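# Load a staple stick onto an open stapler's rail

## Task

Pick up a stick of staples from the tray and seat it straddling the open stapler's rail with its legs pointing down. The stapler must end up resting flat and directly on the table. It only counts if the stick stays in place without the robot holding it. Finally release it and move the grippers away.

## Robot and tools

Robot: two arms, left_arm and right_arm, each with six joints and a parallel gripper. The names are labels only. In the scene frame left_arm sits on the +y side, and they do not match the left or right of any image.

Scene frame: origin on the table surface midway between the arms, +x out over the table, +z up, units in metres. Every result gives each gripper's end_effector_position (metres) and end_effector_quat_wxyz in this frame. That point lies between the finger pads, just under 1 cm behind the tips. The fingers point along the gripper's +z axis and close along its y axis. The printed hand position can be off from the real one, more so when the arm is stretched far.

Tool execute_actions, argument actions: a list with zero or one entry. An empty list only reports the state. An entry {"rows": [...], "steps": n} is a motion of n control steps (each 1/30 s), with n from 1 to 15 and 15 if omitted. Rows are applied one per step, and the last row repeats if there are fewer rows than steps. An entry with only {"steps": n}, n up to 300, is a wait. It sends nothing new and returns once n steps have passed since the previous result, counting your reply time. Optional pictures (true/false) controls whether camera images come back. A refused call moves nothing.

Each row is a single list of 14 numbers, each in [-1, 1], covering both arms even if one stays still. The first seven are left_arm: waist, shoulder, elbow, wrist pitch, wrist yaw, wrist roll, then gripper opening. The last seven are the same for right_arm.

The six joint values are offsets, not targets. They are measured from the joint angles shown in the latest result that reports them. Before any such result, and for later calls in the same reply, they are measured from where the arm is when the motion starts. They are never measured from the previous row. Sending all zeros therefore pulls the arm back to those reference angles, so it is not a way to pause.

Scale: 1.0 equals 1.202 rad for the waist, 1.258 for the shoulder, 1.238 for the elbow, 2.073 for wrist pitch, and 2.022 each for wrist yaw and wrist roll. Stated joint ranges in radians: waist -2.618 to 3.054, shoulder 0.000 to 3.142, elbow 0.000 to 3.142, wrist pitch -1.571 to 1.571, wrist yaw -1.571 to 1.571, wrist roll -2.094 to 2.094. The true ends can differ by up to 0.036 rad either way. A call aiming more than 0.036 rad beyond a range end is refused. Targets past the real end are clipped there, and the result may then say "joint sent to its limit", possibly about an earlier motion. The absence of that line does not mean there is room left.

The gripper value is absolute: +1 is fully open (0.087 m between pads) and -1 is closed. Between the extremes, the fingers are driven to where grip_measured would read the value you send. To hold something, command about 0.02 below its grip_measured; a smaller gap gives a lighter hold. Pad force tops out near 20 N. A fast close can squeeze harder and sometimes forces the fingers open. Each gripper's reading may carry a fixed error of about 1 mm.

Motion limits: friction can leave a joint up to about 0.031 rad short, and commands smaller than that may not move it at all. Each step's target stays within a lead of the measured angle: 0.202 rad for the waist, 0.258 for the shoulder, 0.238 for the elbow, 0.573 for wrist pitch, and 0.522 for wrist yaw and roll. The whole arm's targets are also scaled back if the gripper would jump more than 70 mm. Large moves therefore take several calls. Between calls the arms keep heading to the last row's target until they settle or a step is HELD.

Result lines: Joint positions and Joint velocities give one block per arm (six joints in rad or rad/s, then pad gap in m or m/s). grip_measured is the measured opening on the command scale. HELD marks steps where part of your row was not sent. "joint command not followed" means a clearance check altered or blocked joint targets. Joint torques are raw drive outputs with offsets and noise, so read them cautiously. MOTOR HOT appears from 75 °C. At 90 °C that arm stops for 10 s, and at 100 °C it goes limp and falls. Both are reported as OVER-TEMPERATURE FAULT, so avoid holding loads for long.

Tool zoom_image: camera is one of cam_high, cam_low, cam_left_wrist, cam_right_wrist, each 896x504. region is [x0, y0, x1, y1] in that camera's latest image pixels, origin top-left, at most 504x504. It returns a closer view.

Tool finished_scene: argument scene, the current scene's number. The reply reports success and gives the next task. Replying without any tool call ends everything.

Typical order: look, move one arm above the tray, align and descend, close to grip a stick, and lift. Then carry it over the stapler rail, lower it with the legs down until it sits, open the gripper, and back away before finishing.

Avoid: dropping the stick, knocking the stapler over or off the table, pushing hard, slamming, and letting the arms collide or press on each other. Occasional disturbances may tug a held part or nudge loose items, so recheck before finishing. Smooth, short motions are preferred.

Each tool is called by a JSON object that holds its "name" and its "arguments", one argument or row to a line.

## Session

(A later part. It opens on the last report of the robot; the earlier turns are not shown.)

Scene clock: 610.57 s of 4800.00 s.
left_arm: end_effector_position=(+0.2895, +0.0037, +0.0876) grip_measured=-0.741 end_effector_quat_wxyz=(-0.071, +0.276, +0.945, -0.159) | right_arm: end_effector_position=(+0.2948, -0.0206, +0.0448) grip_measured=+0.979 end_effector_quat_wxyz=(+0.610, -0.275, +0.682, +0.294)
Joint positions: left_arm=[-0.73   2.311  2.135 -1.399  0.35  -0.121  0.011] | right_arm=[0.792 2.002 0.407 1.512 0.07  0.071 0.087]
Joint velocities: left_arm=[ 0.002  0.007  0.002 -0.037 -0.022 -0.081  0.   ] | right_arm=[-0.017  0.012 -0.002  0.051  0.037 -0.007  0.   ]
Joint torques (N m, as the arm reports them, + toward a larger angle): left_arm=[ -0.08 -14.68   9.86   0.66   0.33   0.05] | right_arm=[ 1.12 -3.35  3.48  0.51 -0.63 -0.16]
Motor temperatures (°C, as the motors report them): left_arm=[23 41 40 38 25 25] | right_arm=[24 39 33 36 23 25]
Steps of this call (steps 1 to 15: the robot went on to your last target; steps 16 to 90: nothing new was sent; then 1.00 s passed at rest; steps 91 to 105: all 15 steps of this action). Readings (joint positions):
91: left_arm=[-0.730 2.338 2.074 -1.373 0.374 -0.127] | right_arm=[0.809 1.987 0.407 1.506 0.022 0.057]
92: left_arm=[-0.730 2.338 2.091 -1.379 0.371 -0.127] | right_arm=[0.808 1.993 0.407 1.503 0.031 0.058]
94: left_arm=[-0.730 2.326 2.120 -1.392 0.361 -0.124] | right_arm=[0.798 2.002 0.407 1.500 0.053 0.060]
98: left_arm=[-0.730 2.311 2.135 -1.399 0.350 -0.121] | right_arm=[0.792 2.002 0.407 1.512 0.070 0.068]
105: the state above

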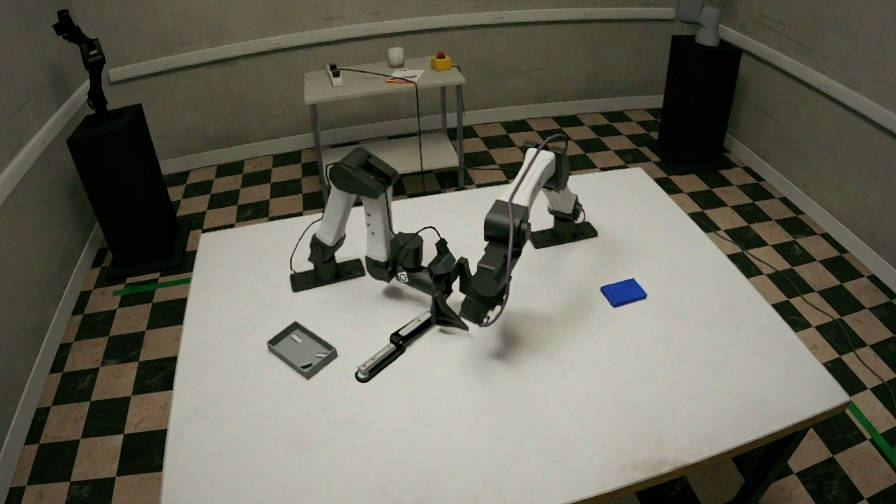

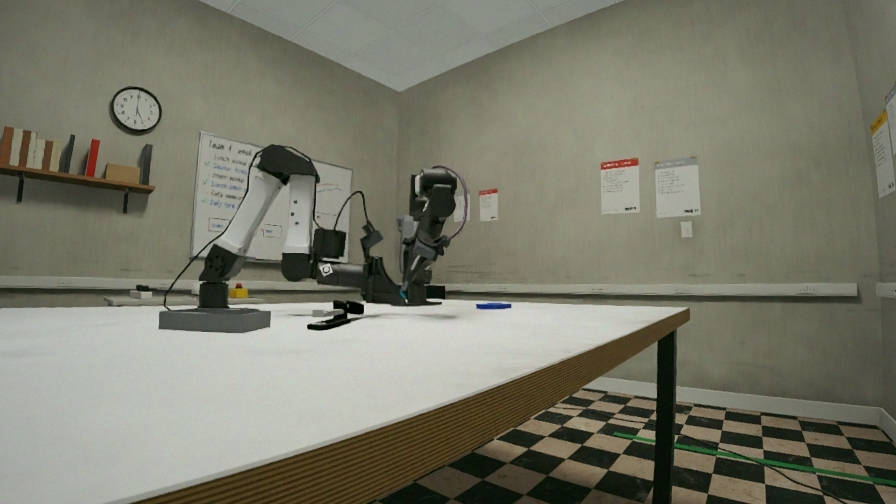

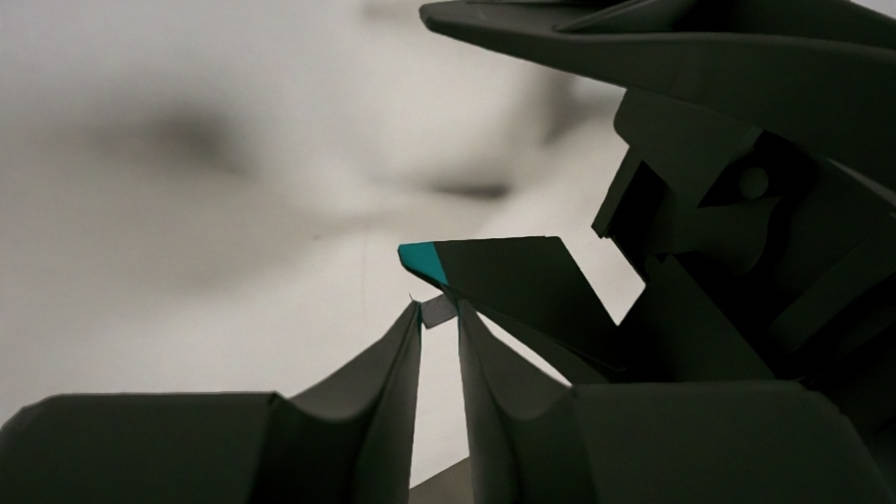

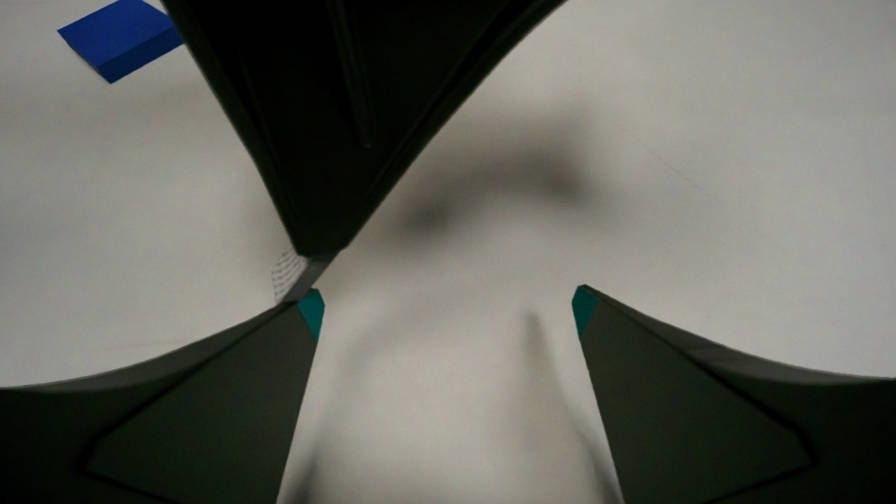

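{"name": "execute_actions", "arguments": {
  "actions": [
    {"rows":[[0,0,0,0,0,0,-0.85,0,0,0,0,0,0,0.3]],"steps":15}
  ]
}}

Scene clock: 615.60 s of 4800.00 s.
left_arm: end_effector_position=(+0.2928, +0.0009, +0.0865) grip_measured=-0.749 end_effector_quat_wxyz=(-0.063, +0.278, +0.945, -0.163) | right_arm: end_effector_position=(+0.2918, -0.0178, +0.0459) grip_measured=+0.300 end_effector_quat_wxyz=(+0.609, -0.280, +0.679, +0.301)
Joint positions: left_arm=[-0.73   2.312  2.135 -1.381  0.351 -0.121  0.011] | right_arm=[0.795 2.002 0.407 1.517 0.055 0.072 0.057]
Joint velocities: left_arm=[ 0.012 -0.017 -0.002  0.051  0.007  0.022 -0.001] | right_arm=[-0.012 -0.002 -0.002 -0.125 -0.081 -0.007  0.   ]
Joint torques (N m, as the arm reports them, + toward a larger angle): left_arm=[  0.01 -11.59   6.21   0.25   0.16   0.07] | right_arm=[-0.53 -6.75  3.45  2.27  0.01  0.  ]
Motor temperatures (°C, as the motors report them): left_arm=[23 43 40 38 25 25] | right_arm=[24 38 33 35 23 25]
Steps of this call (steps 1 to 15: the robot went on to your last target; steps 16 to 90: nothing new was sent; then 1.53 s passed at rest; steps 91 to 105: all 15 steps of this action). Readings (joint positions):
91: left_arm=[-0.730 2.312 2.135 -1.398 0.349 -0.121] | right_arm=[0.791 2.002 0.407 1.518 0.068 0.072]
92: left_arm=[-0.730 2.312 2.135 -1.390 0.350 -0.121] | right_arm=[0.793 2.002 0.407 1.517 0.063 0.072]
94: left_arm=[-0.730 2.312 2.135 -1.382 0.350 -0.121] | right_arm=[0.795 2.002 0.407 1.517 0.057 0.072]
98: left_arm=[-0.730 2.312 2.135 -1.381 0.351 -0.121] | right_arm=[0.795 2.002 0.407 1.517 0.055 0.072]
105: the state above

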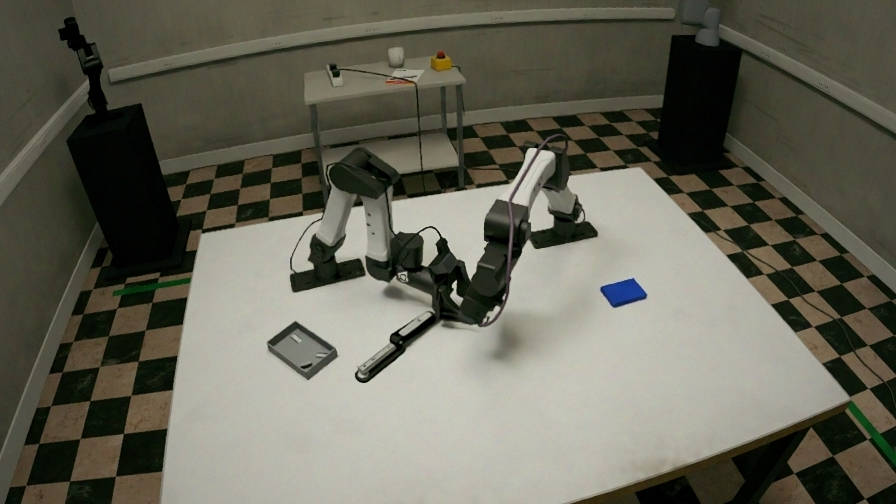

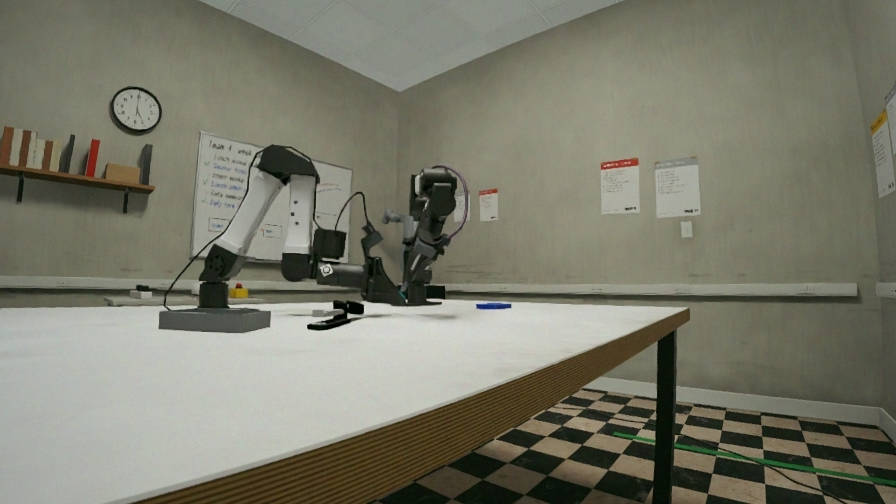

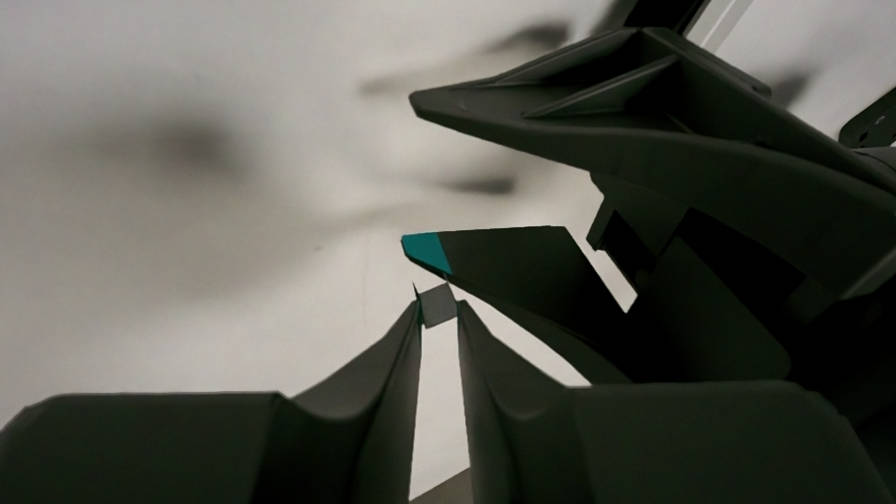

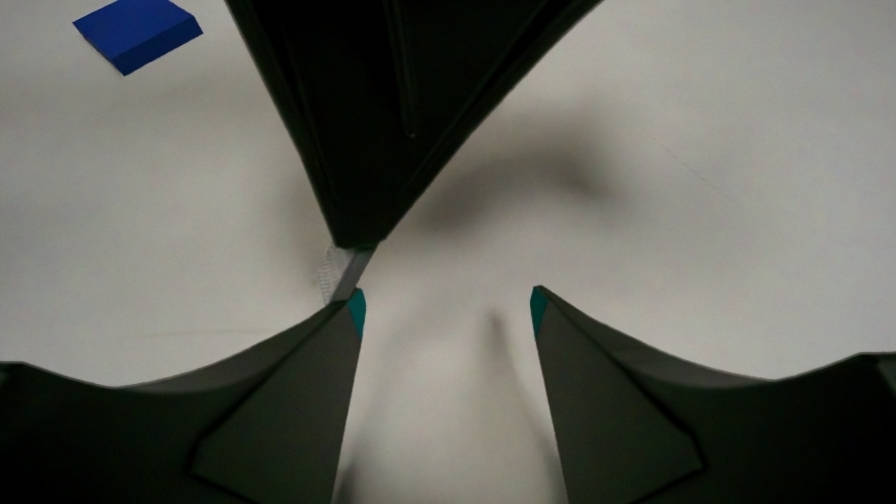

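{"name": "execute_actions", "arguments": {
  "actions": [
    {"rows":[[0.03,-0.04,0.06,0,0,0,-0.85,0,-0.1,-0.1,0,0,0,0.3]],"steps":15}
  ]
}}

Scene clock: 620.63 s of 4800.00 s.
left_arm: end_effector_position=(+0.2946, -0.0081, +0.1127) grip_measured=-0.761 end_effector_quat_wxyz=(-0.046, +0.274, +0.940, -0.199) | right_arm: end_effector_position=(+0.2859, -0.0332, +0.0759) grip_measured=+0.300 end_effector_quat_wxyz=(+0.634, -0.262, +0.661, +0.305)
Joint positions: left_arm=[-0.722  2.282  2.18  -1.395  0.405 -0.132  0.01 ] | right_arm=[0.793 1.888 0.329 1.549 0.078 0.072 0.057]
Joint velocities: left_arm=[-0.007 -0.002 -0.022  0.037  0.081 -0.037 -0.   ] | right_arm=[-0.012 -0.027 -0.002  0.022  0.007  0.022 -0.   ]
Joint torques (N m, as the arm reports them, + toward a larger angle): left_arm=[  2.83 -12.51   8.27   0.64  -0.3    0.21] | right_arm=[-0.15 -6.89 -0.31  1.94 -0.38  0.01]
Motor temperatures (°C, as the motors report them): left_arm=[23 44 40 37 25 25] | right_arm=[24 38 33 35 23 25]
Steps of this call (steps 1 to 15: the robot went on to your last target; steps 16 to 90: nothing new was sent; then 1.53 s passed at rest; steps 91 to 105: all 15 steps of this action). Readings (joint positions):
91: left_arm=[-0.727 2.311 2.141 -1.382 0.353 -0.122] | right_arm=[0.795 1.988 0.395 1.514 0.055 0.072]
92: left_arm=[-0.726 2.311 2.149 -1.383 0.367 -0.125] | right_arm=[0.795 1.955 0.369 1.515 0.057 0.072]
94: left_arm=[-0.725 2.303 2.167 -1.385 0.395 -0.131] | right_arm=[0.795 1.904 0.335 1.526 0.065 0.072]
98: left_arm=[-0.723 2.282 2.180 -1.395 0.403 -0.132] | right_arm=[0.793 1.888 0.329 1.546 0.078 0.072]
105: the state above

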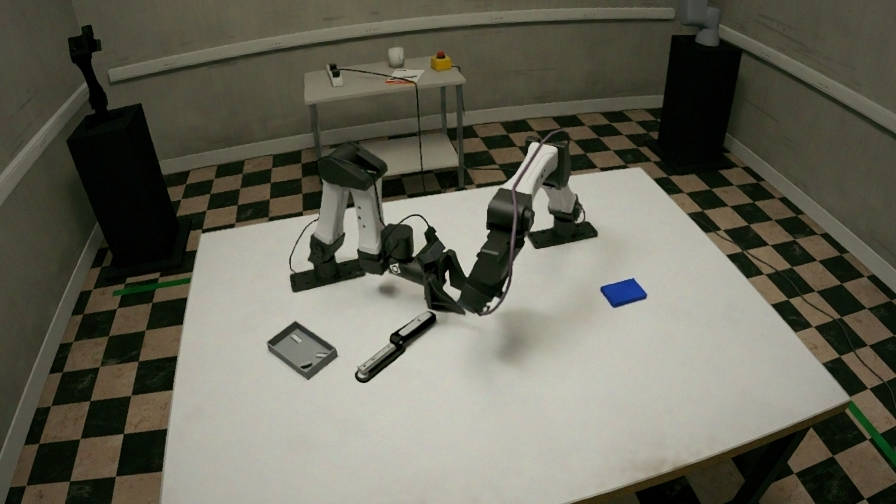

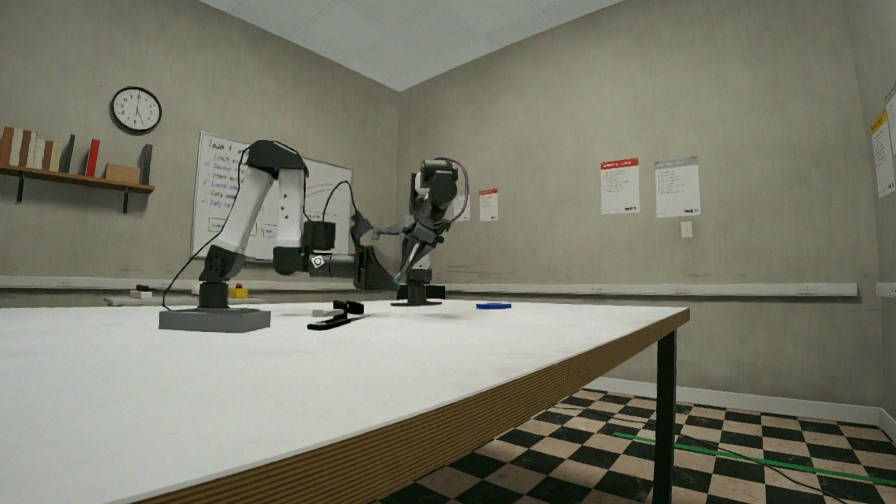

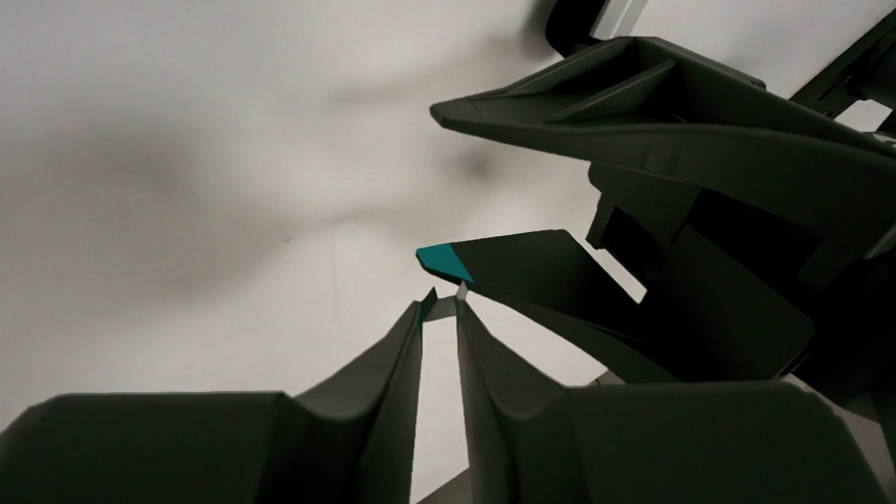

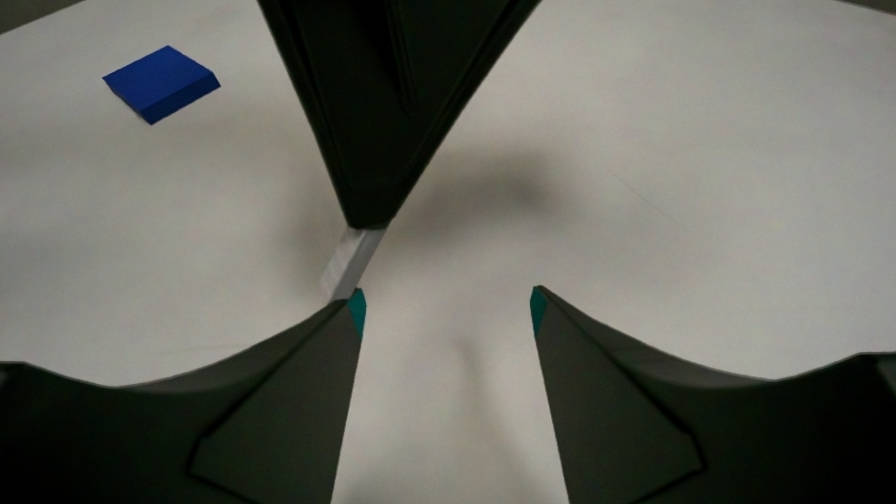

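{"name": "execute_actions", "arguments": {
  "actions": [
    {"rows":[[-0.02,0,0,0,0,0,-0.85,-0.04,0,0,0,0,0,-1]],"steps":15}
  ]
}}

Scene clock: 624.27 s of 4800.00 s.
left_arm: end_effector_position=(+0.2886, -0.0159, +0.1130) grip_measured=-0.850 end_effector_quat_wxyz=(-0.046, +0.284, +0.936, -0.202) | right_arm: end_effector_position=(+0.2981, -0.0442, +0.0741) grip_measured=-1.000 end_effector_quat_wxyz=(+0.637, -0.251, +0.668, +0.292)
Joint positions: left_arm=[-0.743  2.282  2.18  -1.387  0.41  -0.133  0.007] | right_arm=[0.751 1.888 0.329 1.541 0.073 0.072 0.   ]
Joint velocities: left_arm=[-0.007 -0.012  0.007 -0.022 -0.007 -0.007 -0.   ] | right_arm=[-0.007 -0.007 -0.007 -0.007 -0.066  0.051  0.   ]
Joint torques (N m, as the arm reports them, + toward a larger angle): left_arm=[ -0.18 -11.34   6.17   0.5    0.11   0.06] | right_arm=[-0.81 -6.01  3.69  2.38 -0.1   0.01]
Motor temperatures (°C, as the motors report them): left_arm=[23 44 40 37 25 25] | right_arm=[24 37 33 35 23 25]
Steps of this call (steps 1 to 15: the robot went on to your last target; steps 16 to 90: nothing new was sent; then 0.13 s passed at rest; steps 91 to 105: all 15 steps of this action). Readings (joint positions):
91: left_arm=[-0.724 2.282 2.180 -1.394 0.408 -0.133] | right_arm=[0.788 1.888 0.329 1.547 0.073 0.072]
92: left_arm=[-0.727 2.282 2.180 -1.387 0.410 -0.133] | right_arm=[0.780 1.888 0.329 1.541 0.068 0.072]
94: left_arm=[-0.735 2.282 2.180 -1.387 0.410 -0.133] | right_arm=[0.762 1.888 0.329 1.541 0.069 0.072]
98: left_arm=[-0.743 2.282 2.180 -1.387 0.410 -0.133] | right_arm=[0.751 1.888 0.329 1.541 0.073 0.072]
105: the state above

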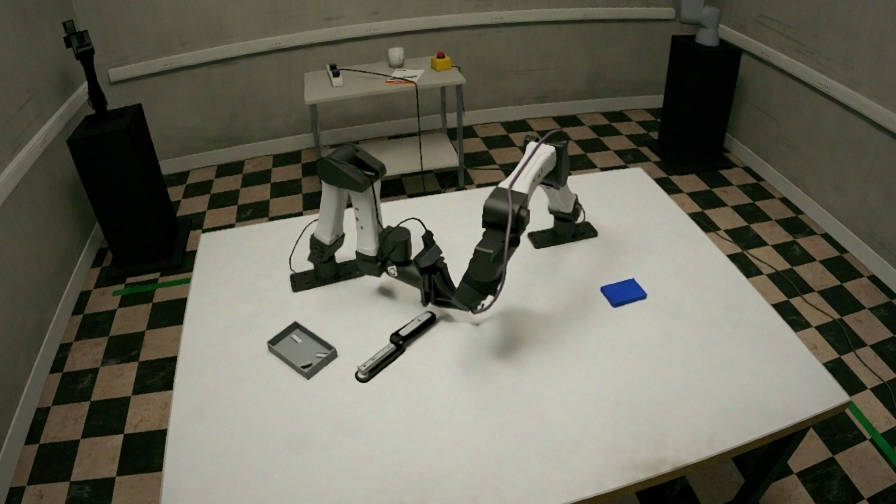

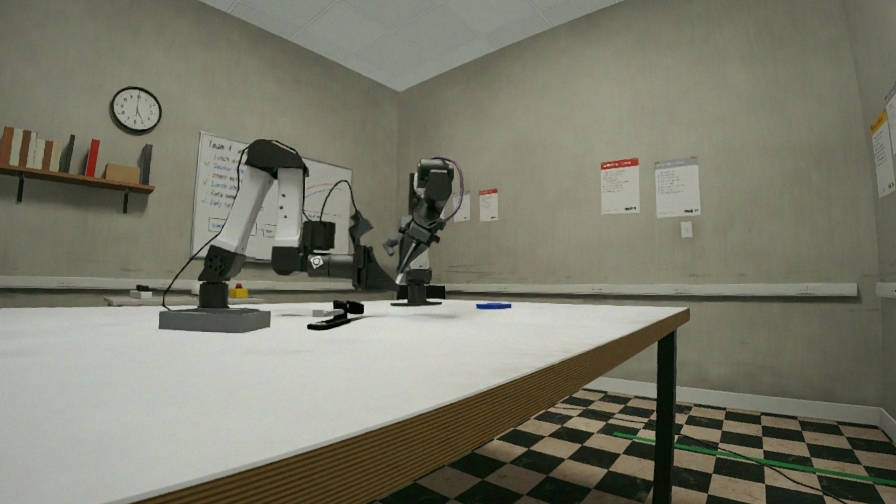

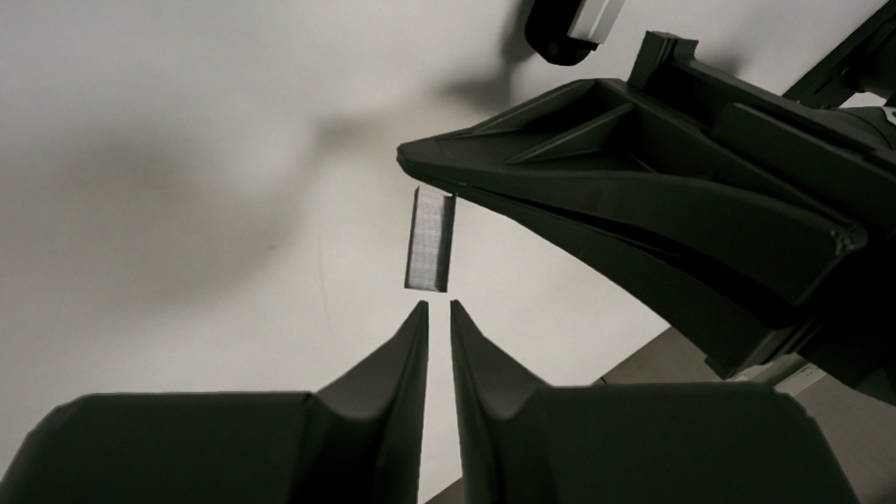

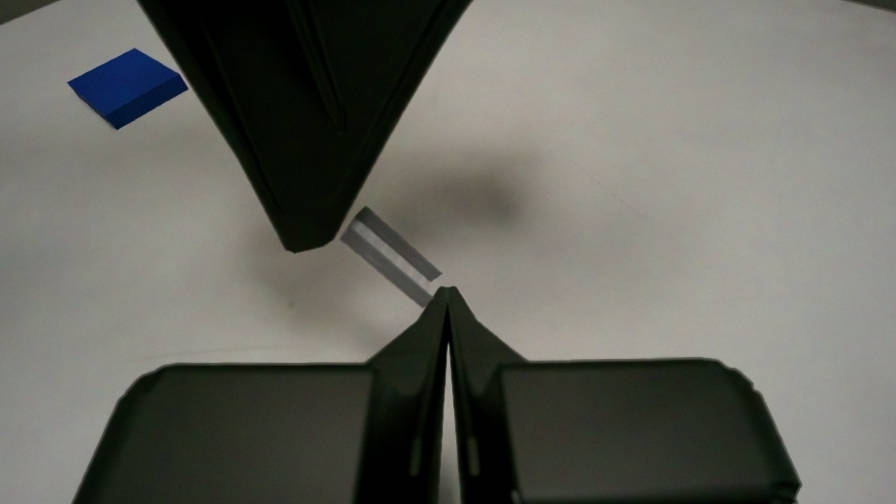

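{"name": "execute_actions", "arguments": {
  "actions": [
    {"rows":[[0,0,0,0,0,0,-0.3,0,0,0,0,0,0,-1],[0,0,0,0,0,0,-0.3,0,0,0,0,0,0,-1],[0,0,0,0,0,0,-0.3,0,0,0,0,0,0,-1],[0,0,0,0,0,0,-0.3,0,0,0,0,0,0,-1],[0,0.06,0,0.06,0,0,-0.3,0,0,0,0,0,0,-1]],"steps":15}
  ],
  "pictures": false
}}

{"name": "execute_actions", "arguments": {
  "actions": [
    {"steps":12}
  ]
}}

Scene clock: 631.40 s of 4800.00 s.
left_arm: end_effector_position=(+0.3030, -0.0284, +0.0814) grip_measured=-0.300 end_effector_quat_wxyz=(-0.040, +0.285, +0.935, -0.205) | right_arm: end_effector_position=(+0.2980, -0.0445, +0.0723) grip_measured=-1.000 end_effector_quat_wxyz=(+0.635, -0.252, +0.670, +0.291)
Joint positions: left_arm=[-0.743  2.355  2.18  -1.3    0.411 -0.133  0.031] | right_arm=[0.751 1.888 0.329 1.534 0.073 0.072 0.   ]
Joint velocities: left_arm=[ 0.002 -0.012 -0.007  0.037 -0.051 -0.007  0.   ] | right_arm=[ 0.007 -0.017 -0.022  0.022 -0.007 -0.007  0.   ]
Joint torques (N m, as the arm reports them, + toward a larger angle): left_arm=[ -0.04 -11.68   6.37   0.83   0.15   0.09] | right_arm=[-0.31 -5.98  3.66  2.38 -0.17  0.01]
Motor temperatures (°C, as the motors report them): left_arm=[23 44 40 37 25 25] | right_arm=[24 37 33 36 23 25]
Steps of this call (steps 1 to 15: the robot went on to your last target; steps 16 to 130: nothing new was sent; then 2.30 s passed at rest; steps 131 to 145: all 15 steps of this action). Readings (joint positions):
131: left_arm=[-0.743 2.282 2.180 -1.387 0.410 -0.133] | right_arm=[0.751 1.888 0.329 1.541 0.073 0.072]
132: left_arm=[-0.743 2.282 2.180 -1.387 0.410 -0.133] | right_arm=[0.751 1.888 0.329 1.541 0.073 0.072]
134: left_arm=[-0.743 2.282 2.180 -1.387 0.410 -0.133] | right_arm=[0.751 1.888 0.329 1.541 0.073 0.072]
138: left_arm=[-0.743 2.316 2.180 -1.327 0.410 -0.133] | right_arm=[0.751 1.888 0.329 1.541 0.073 0.072]
145: the state above

Scene clock: 631.80 s of 4800.00 s.
left_arm: end_effector_position=(+0.3033, -0.0287, +0.0814) grip_measured=-0.300 end_effector_quat_wxyz=(-0.039, +0.285, +0.935, -0.206) | right_arm: end_effector_position=(+0.2982, -0.0448, +0.0722) grip_measured=-1.000 end_effector_quat_wxyz=(+0.635, -0.251, +0.671, +0.290)
Joint positions: left_arm=[-0.743  2.355  2.18  -1.298  0.411 -0.133  0.031] | right_arm=[0.751 1.888 0.329 1.534 0.075 0.072 0.   ]
Joint velocities: left_arm=[ 0.002  0.007  0.012  0.022 -0.007  0.066 -0.   ] | right_arm=[ 0.007  0.002 -0.017 -0.051  0.022 -0.037  0.   ]
Joint torques (N m, as the arm reports them, + toward a larger angle): left_arm=[  0.02 -11.55   6.27   0.85   0.16   0.07] | right_arm=[-0.31 -6.    3.65  2.38 -0.18  0.01]
Motor temperatures (°C, as the motors report them): left_arm=[23 44 40 37 25 25] | right_arm=[24 37 33 36 23 25]
Steps of this call (steps 1 to 12: the robot went on to your last target). Readings (joint positions):
1: left_arm=[-0.743 2.355 2.180 -1.299 0.411 -0.133] | right_arm=[0.751 1.888 0.329 1.534 0.074 0.072]
2: left_arm=[-0.743 2.355 2.180 -1.299 0.411 -0.133] | right_arm=[0.751 1.888 0.329 1.534 0.075 0.072]
4: left_arm=[-0.743 2.355 2.180 -1.299 0.411 -0.133] | right_arm=[0.751 1.888 0.329 1.534 0.075 0.072]
8: left_arm=[-0.743 2.355 2.180 -1.299 0.411 -0.133] | right_arm=[0.751 1.888 0.329 1.534 0.075 0.072]
12: the state above

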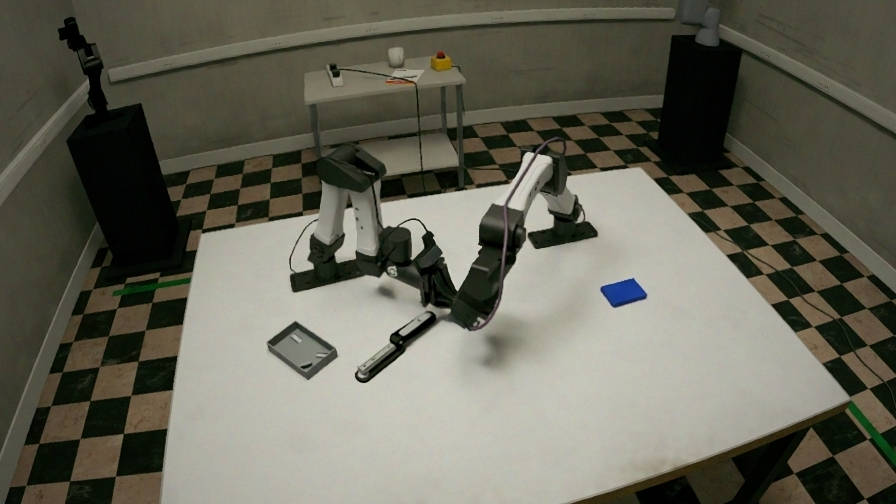

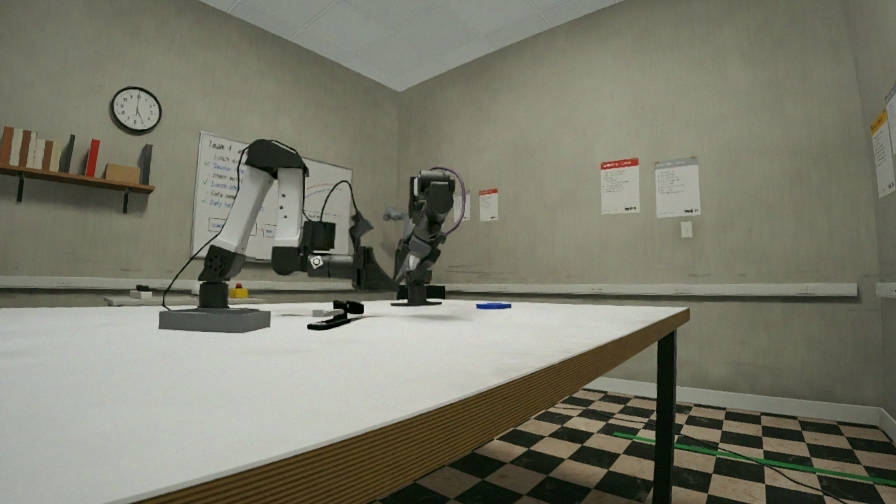

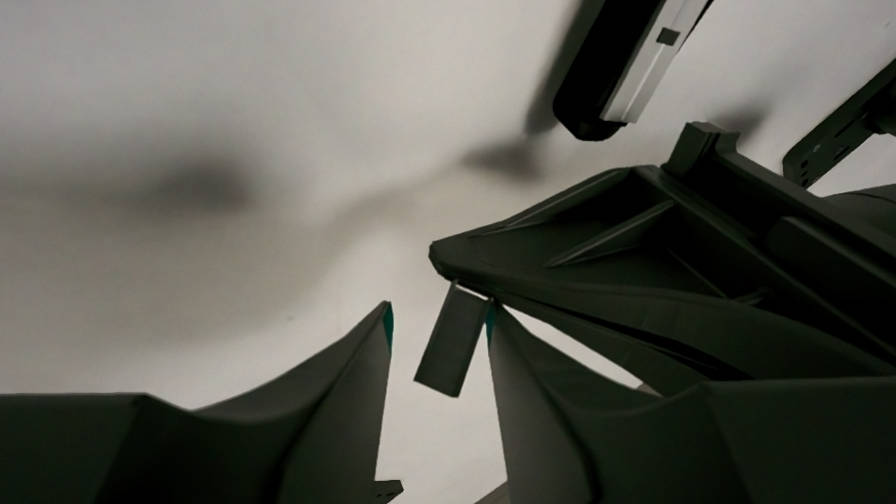

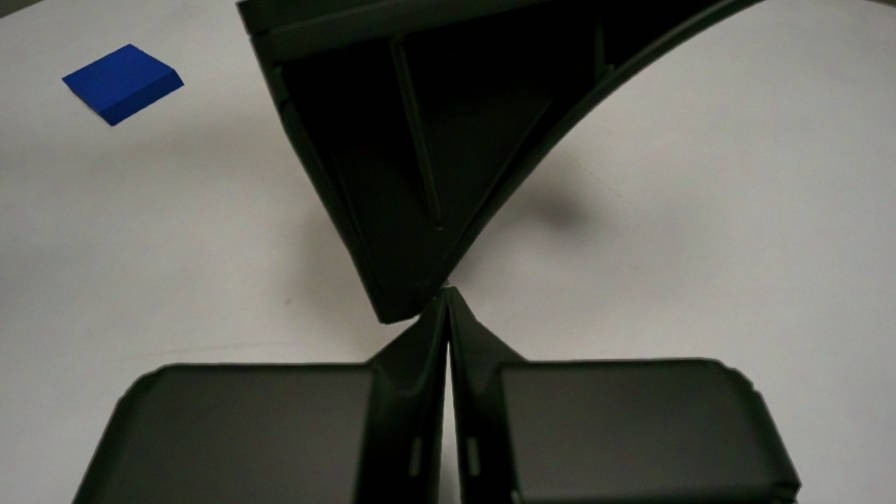

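Close, then pull back while right swings away.

{"name": "execute_actions", "arguments": {
  "actions": [
    {"rows":[[0,0,0,-0.01,0,0,-0.5,0,0,0,0,0,0,-1],[0,0,0,-0.01,0,0,-0.6,0,0,0,0,0,0,-1],[0,0,0,-0.01,0,0,-0.7,0,0,0,0,0,0,-1],[0,0,0,-0.01,0,0,-0.85,0,0,0,0,0,0,-1]],"steps":10}
  ],
  "pictures": false
}}

{"name": "execute_actions", "arguments": {
  "actions": [
    {"rows":[[0,-0.08,-0.08,0,0,0,-0.85,-0.1,0,0,0,0,0,-1]],"steps":15}
  ]
}}

Scene clock: 639.03 s of 4800.00 s.
left_arm: end_effector_position=(+0.3022, -0.0278, +0.0815) grip_measured=-0.850 end_effector_quat_wxyz=(-0.042, +0.285, +0.936, -0.205) | right_arm: end_effector_position=(+0.2982, -0.0448, +0.0722) grip_measured=-1.000 end_effector_quat_wxyz=(+0.635, -0.251, +0.671, +0.290)
Joint positions: left_arm=[-0.743  2.355  2.18  -1.305  0.411 -0.133  0.007] | right_arm=[0.751 1.888 0.329 1.534 0.076 0.072 0.   ]
Joint velocities: left_arm=[-0.002 -0.017  0.012 -0.066 -0.022 -0.081 -0.   ] | right_arm=[-0.002 -0.012 -0.017  0.037  0.037 -0.007  0.   ]
Joint torques (N m, as the arm reports them, + toward a larger angle): left_arm=[  0.1  -11.75   6.36   0.44   0.16   0.07] | right_arm=[-0.29 -6.01  3.67  2.29 -0.16  0.01]
Motor temperatures (°C, as the motors report them): left_arm=[23 45 40 37 25 25] | right_arm=[24 37 33 37 23 25]
Steps of this call (steps 1 to 15: the robot went on to your last target; steps 16 to 90: nothing new was sent; then 3.90 s passed at rest; steps 91 to 100: all 10 steps of this action). Readings (joint positions):
91: left_arm=[-0.743 2.355 2.180 -1.299 0.411 -0.133] | right_arm=[0.751 1.888 0.329 1.534 0.076 0.072]
92: left_arm=[-0.743 2.355 2.180 -1.300 0.411 -0.133] | right_arm=[0.751 1.888 0.329 1.534 0.076 0.072]
94: left_arm=[-0.743 2.355 2.180 -1.302 0.411 -0.133] | right_arm=[0.751 1.888 0.329 1.534 0.076 0.072]
98: left_arm=[-0.743 2.355 2.180 -1.304 0.411 -0.133] | right_arm=[0.751 1.888 0.329 1.534 0.076 0.072]
100: the state above

Scene clock: 639.53 s of 4800.00 s.
left_arm: end_effector_position=(+0.2904, -0.0177, +0.0980) grip_measured=-0.850 end_effector_quat_wxyz=(-0.040, +0.285, +0.935, -0.205) | right_arm: end_effector_position=(+0.3334, -0.0806, +0.0722) grip_measured=-1.000 end_effector_quat_wxyz=(+0.652, -0.210, +0.685, +0.250)
Joint positions: left_arm=[-0.743  2.27   2.101 -1.306  0.411 -0.133  0.007] | right_arm=[0.63  1.888 0.329 1.534 0.077 0.072 0.   ]
Joint velocities: left_arm=[-0.012 -0.007 -0.002 -0.037 -0.022  0.007 -0.   ] | right_arm=[ 0.007 -0.002  0.002 -0.007  0.007  0.007  0.   ]
Joint torques (N m, as the arm reports them, + toward a larger angle): left_arm=[ -0.05 -12.29   4.61   0.59   0.16   0.07] | right_arm=[-0.24 -6.01  3.69  2.29 -0.17  0.02]
Motor temperatures (°C, as the motors report them): left_arm=[23 45 40 37 25 25] | right_arm=[24 37 33 37 23 25]
Steps of this call (steps 1 to 15: all 15 steps of this action). Readings (joint positions):
1: left_arm=[-0.743 2.344 2.163 -1.296 0.411 -0.133] | right_arm=[0.737 1.888 0.329 1.534 0.068 0.072]
2: left_arm=[-0.743 2.326 2.133 -1.295 0.411 -0.133] | right_arm=[0.706 1.888 0.329 1.534 0.066 0.072]
4: left_arm=[-0.743 2.297 2.104 -1.305 0.411 -0.133] | right_arm=[0.648 1.888 0.329 1.534 0.072 0.072]
8: left_arm=[-0.743 2.272 2.101 -1.306 0.411 -0.133] | right_arm=[0.630 1.888 0.329 1.534 0.077 0.072]
15: the state above

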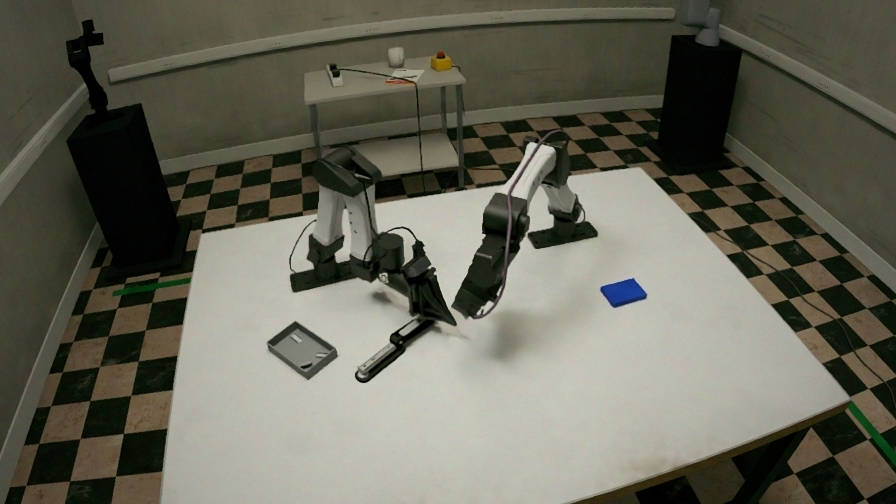

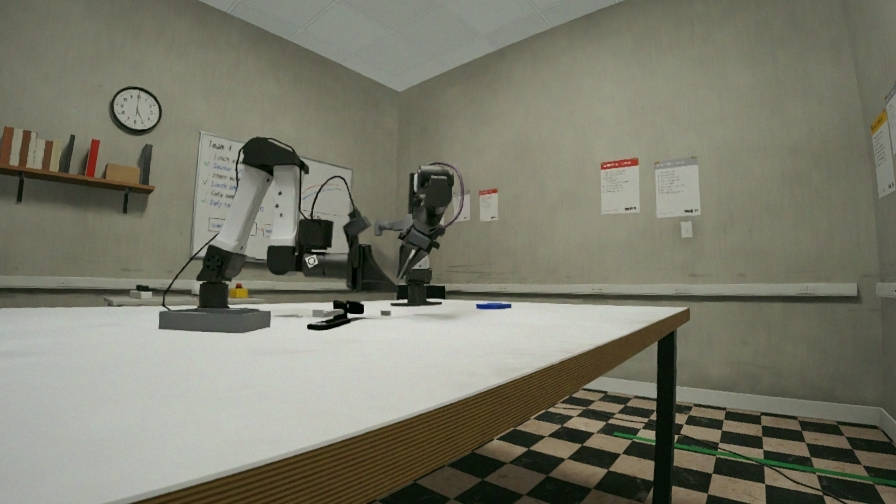

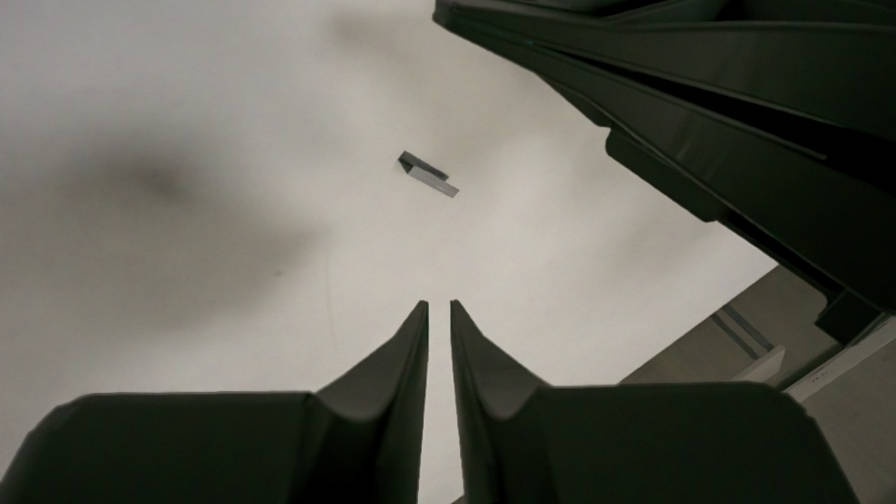

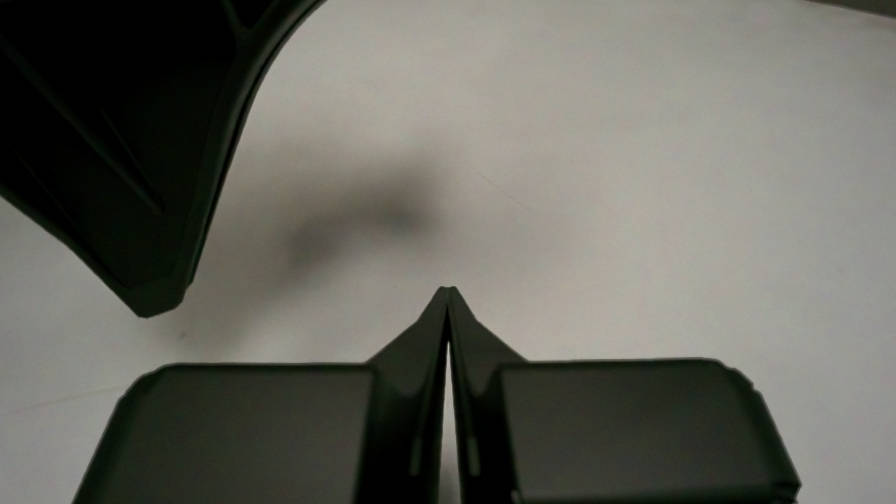

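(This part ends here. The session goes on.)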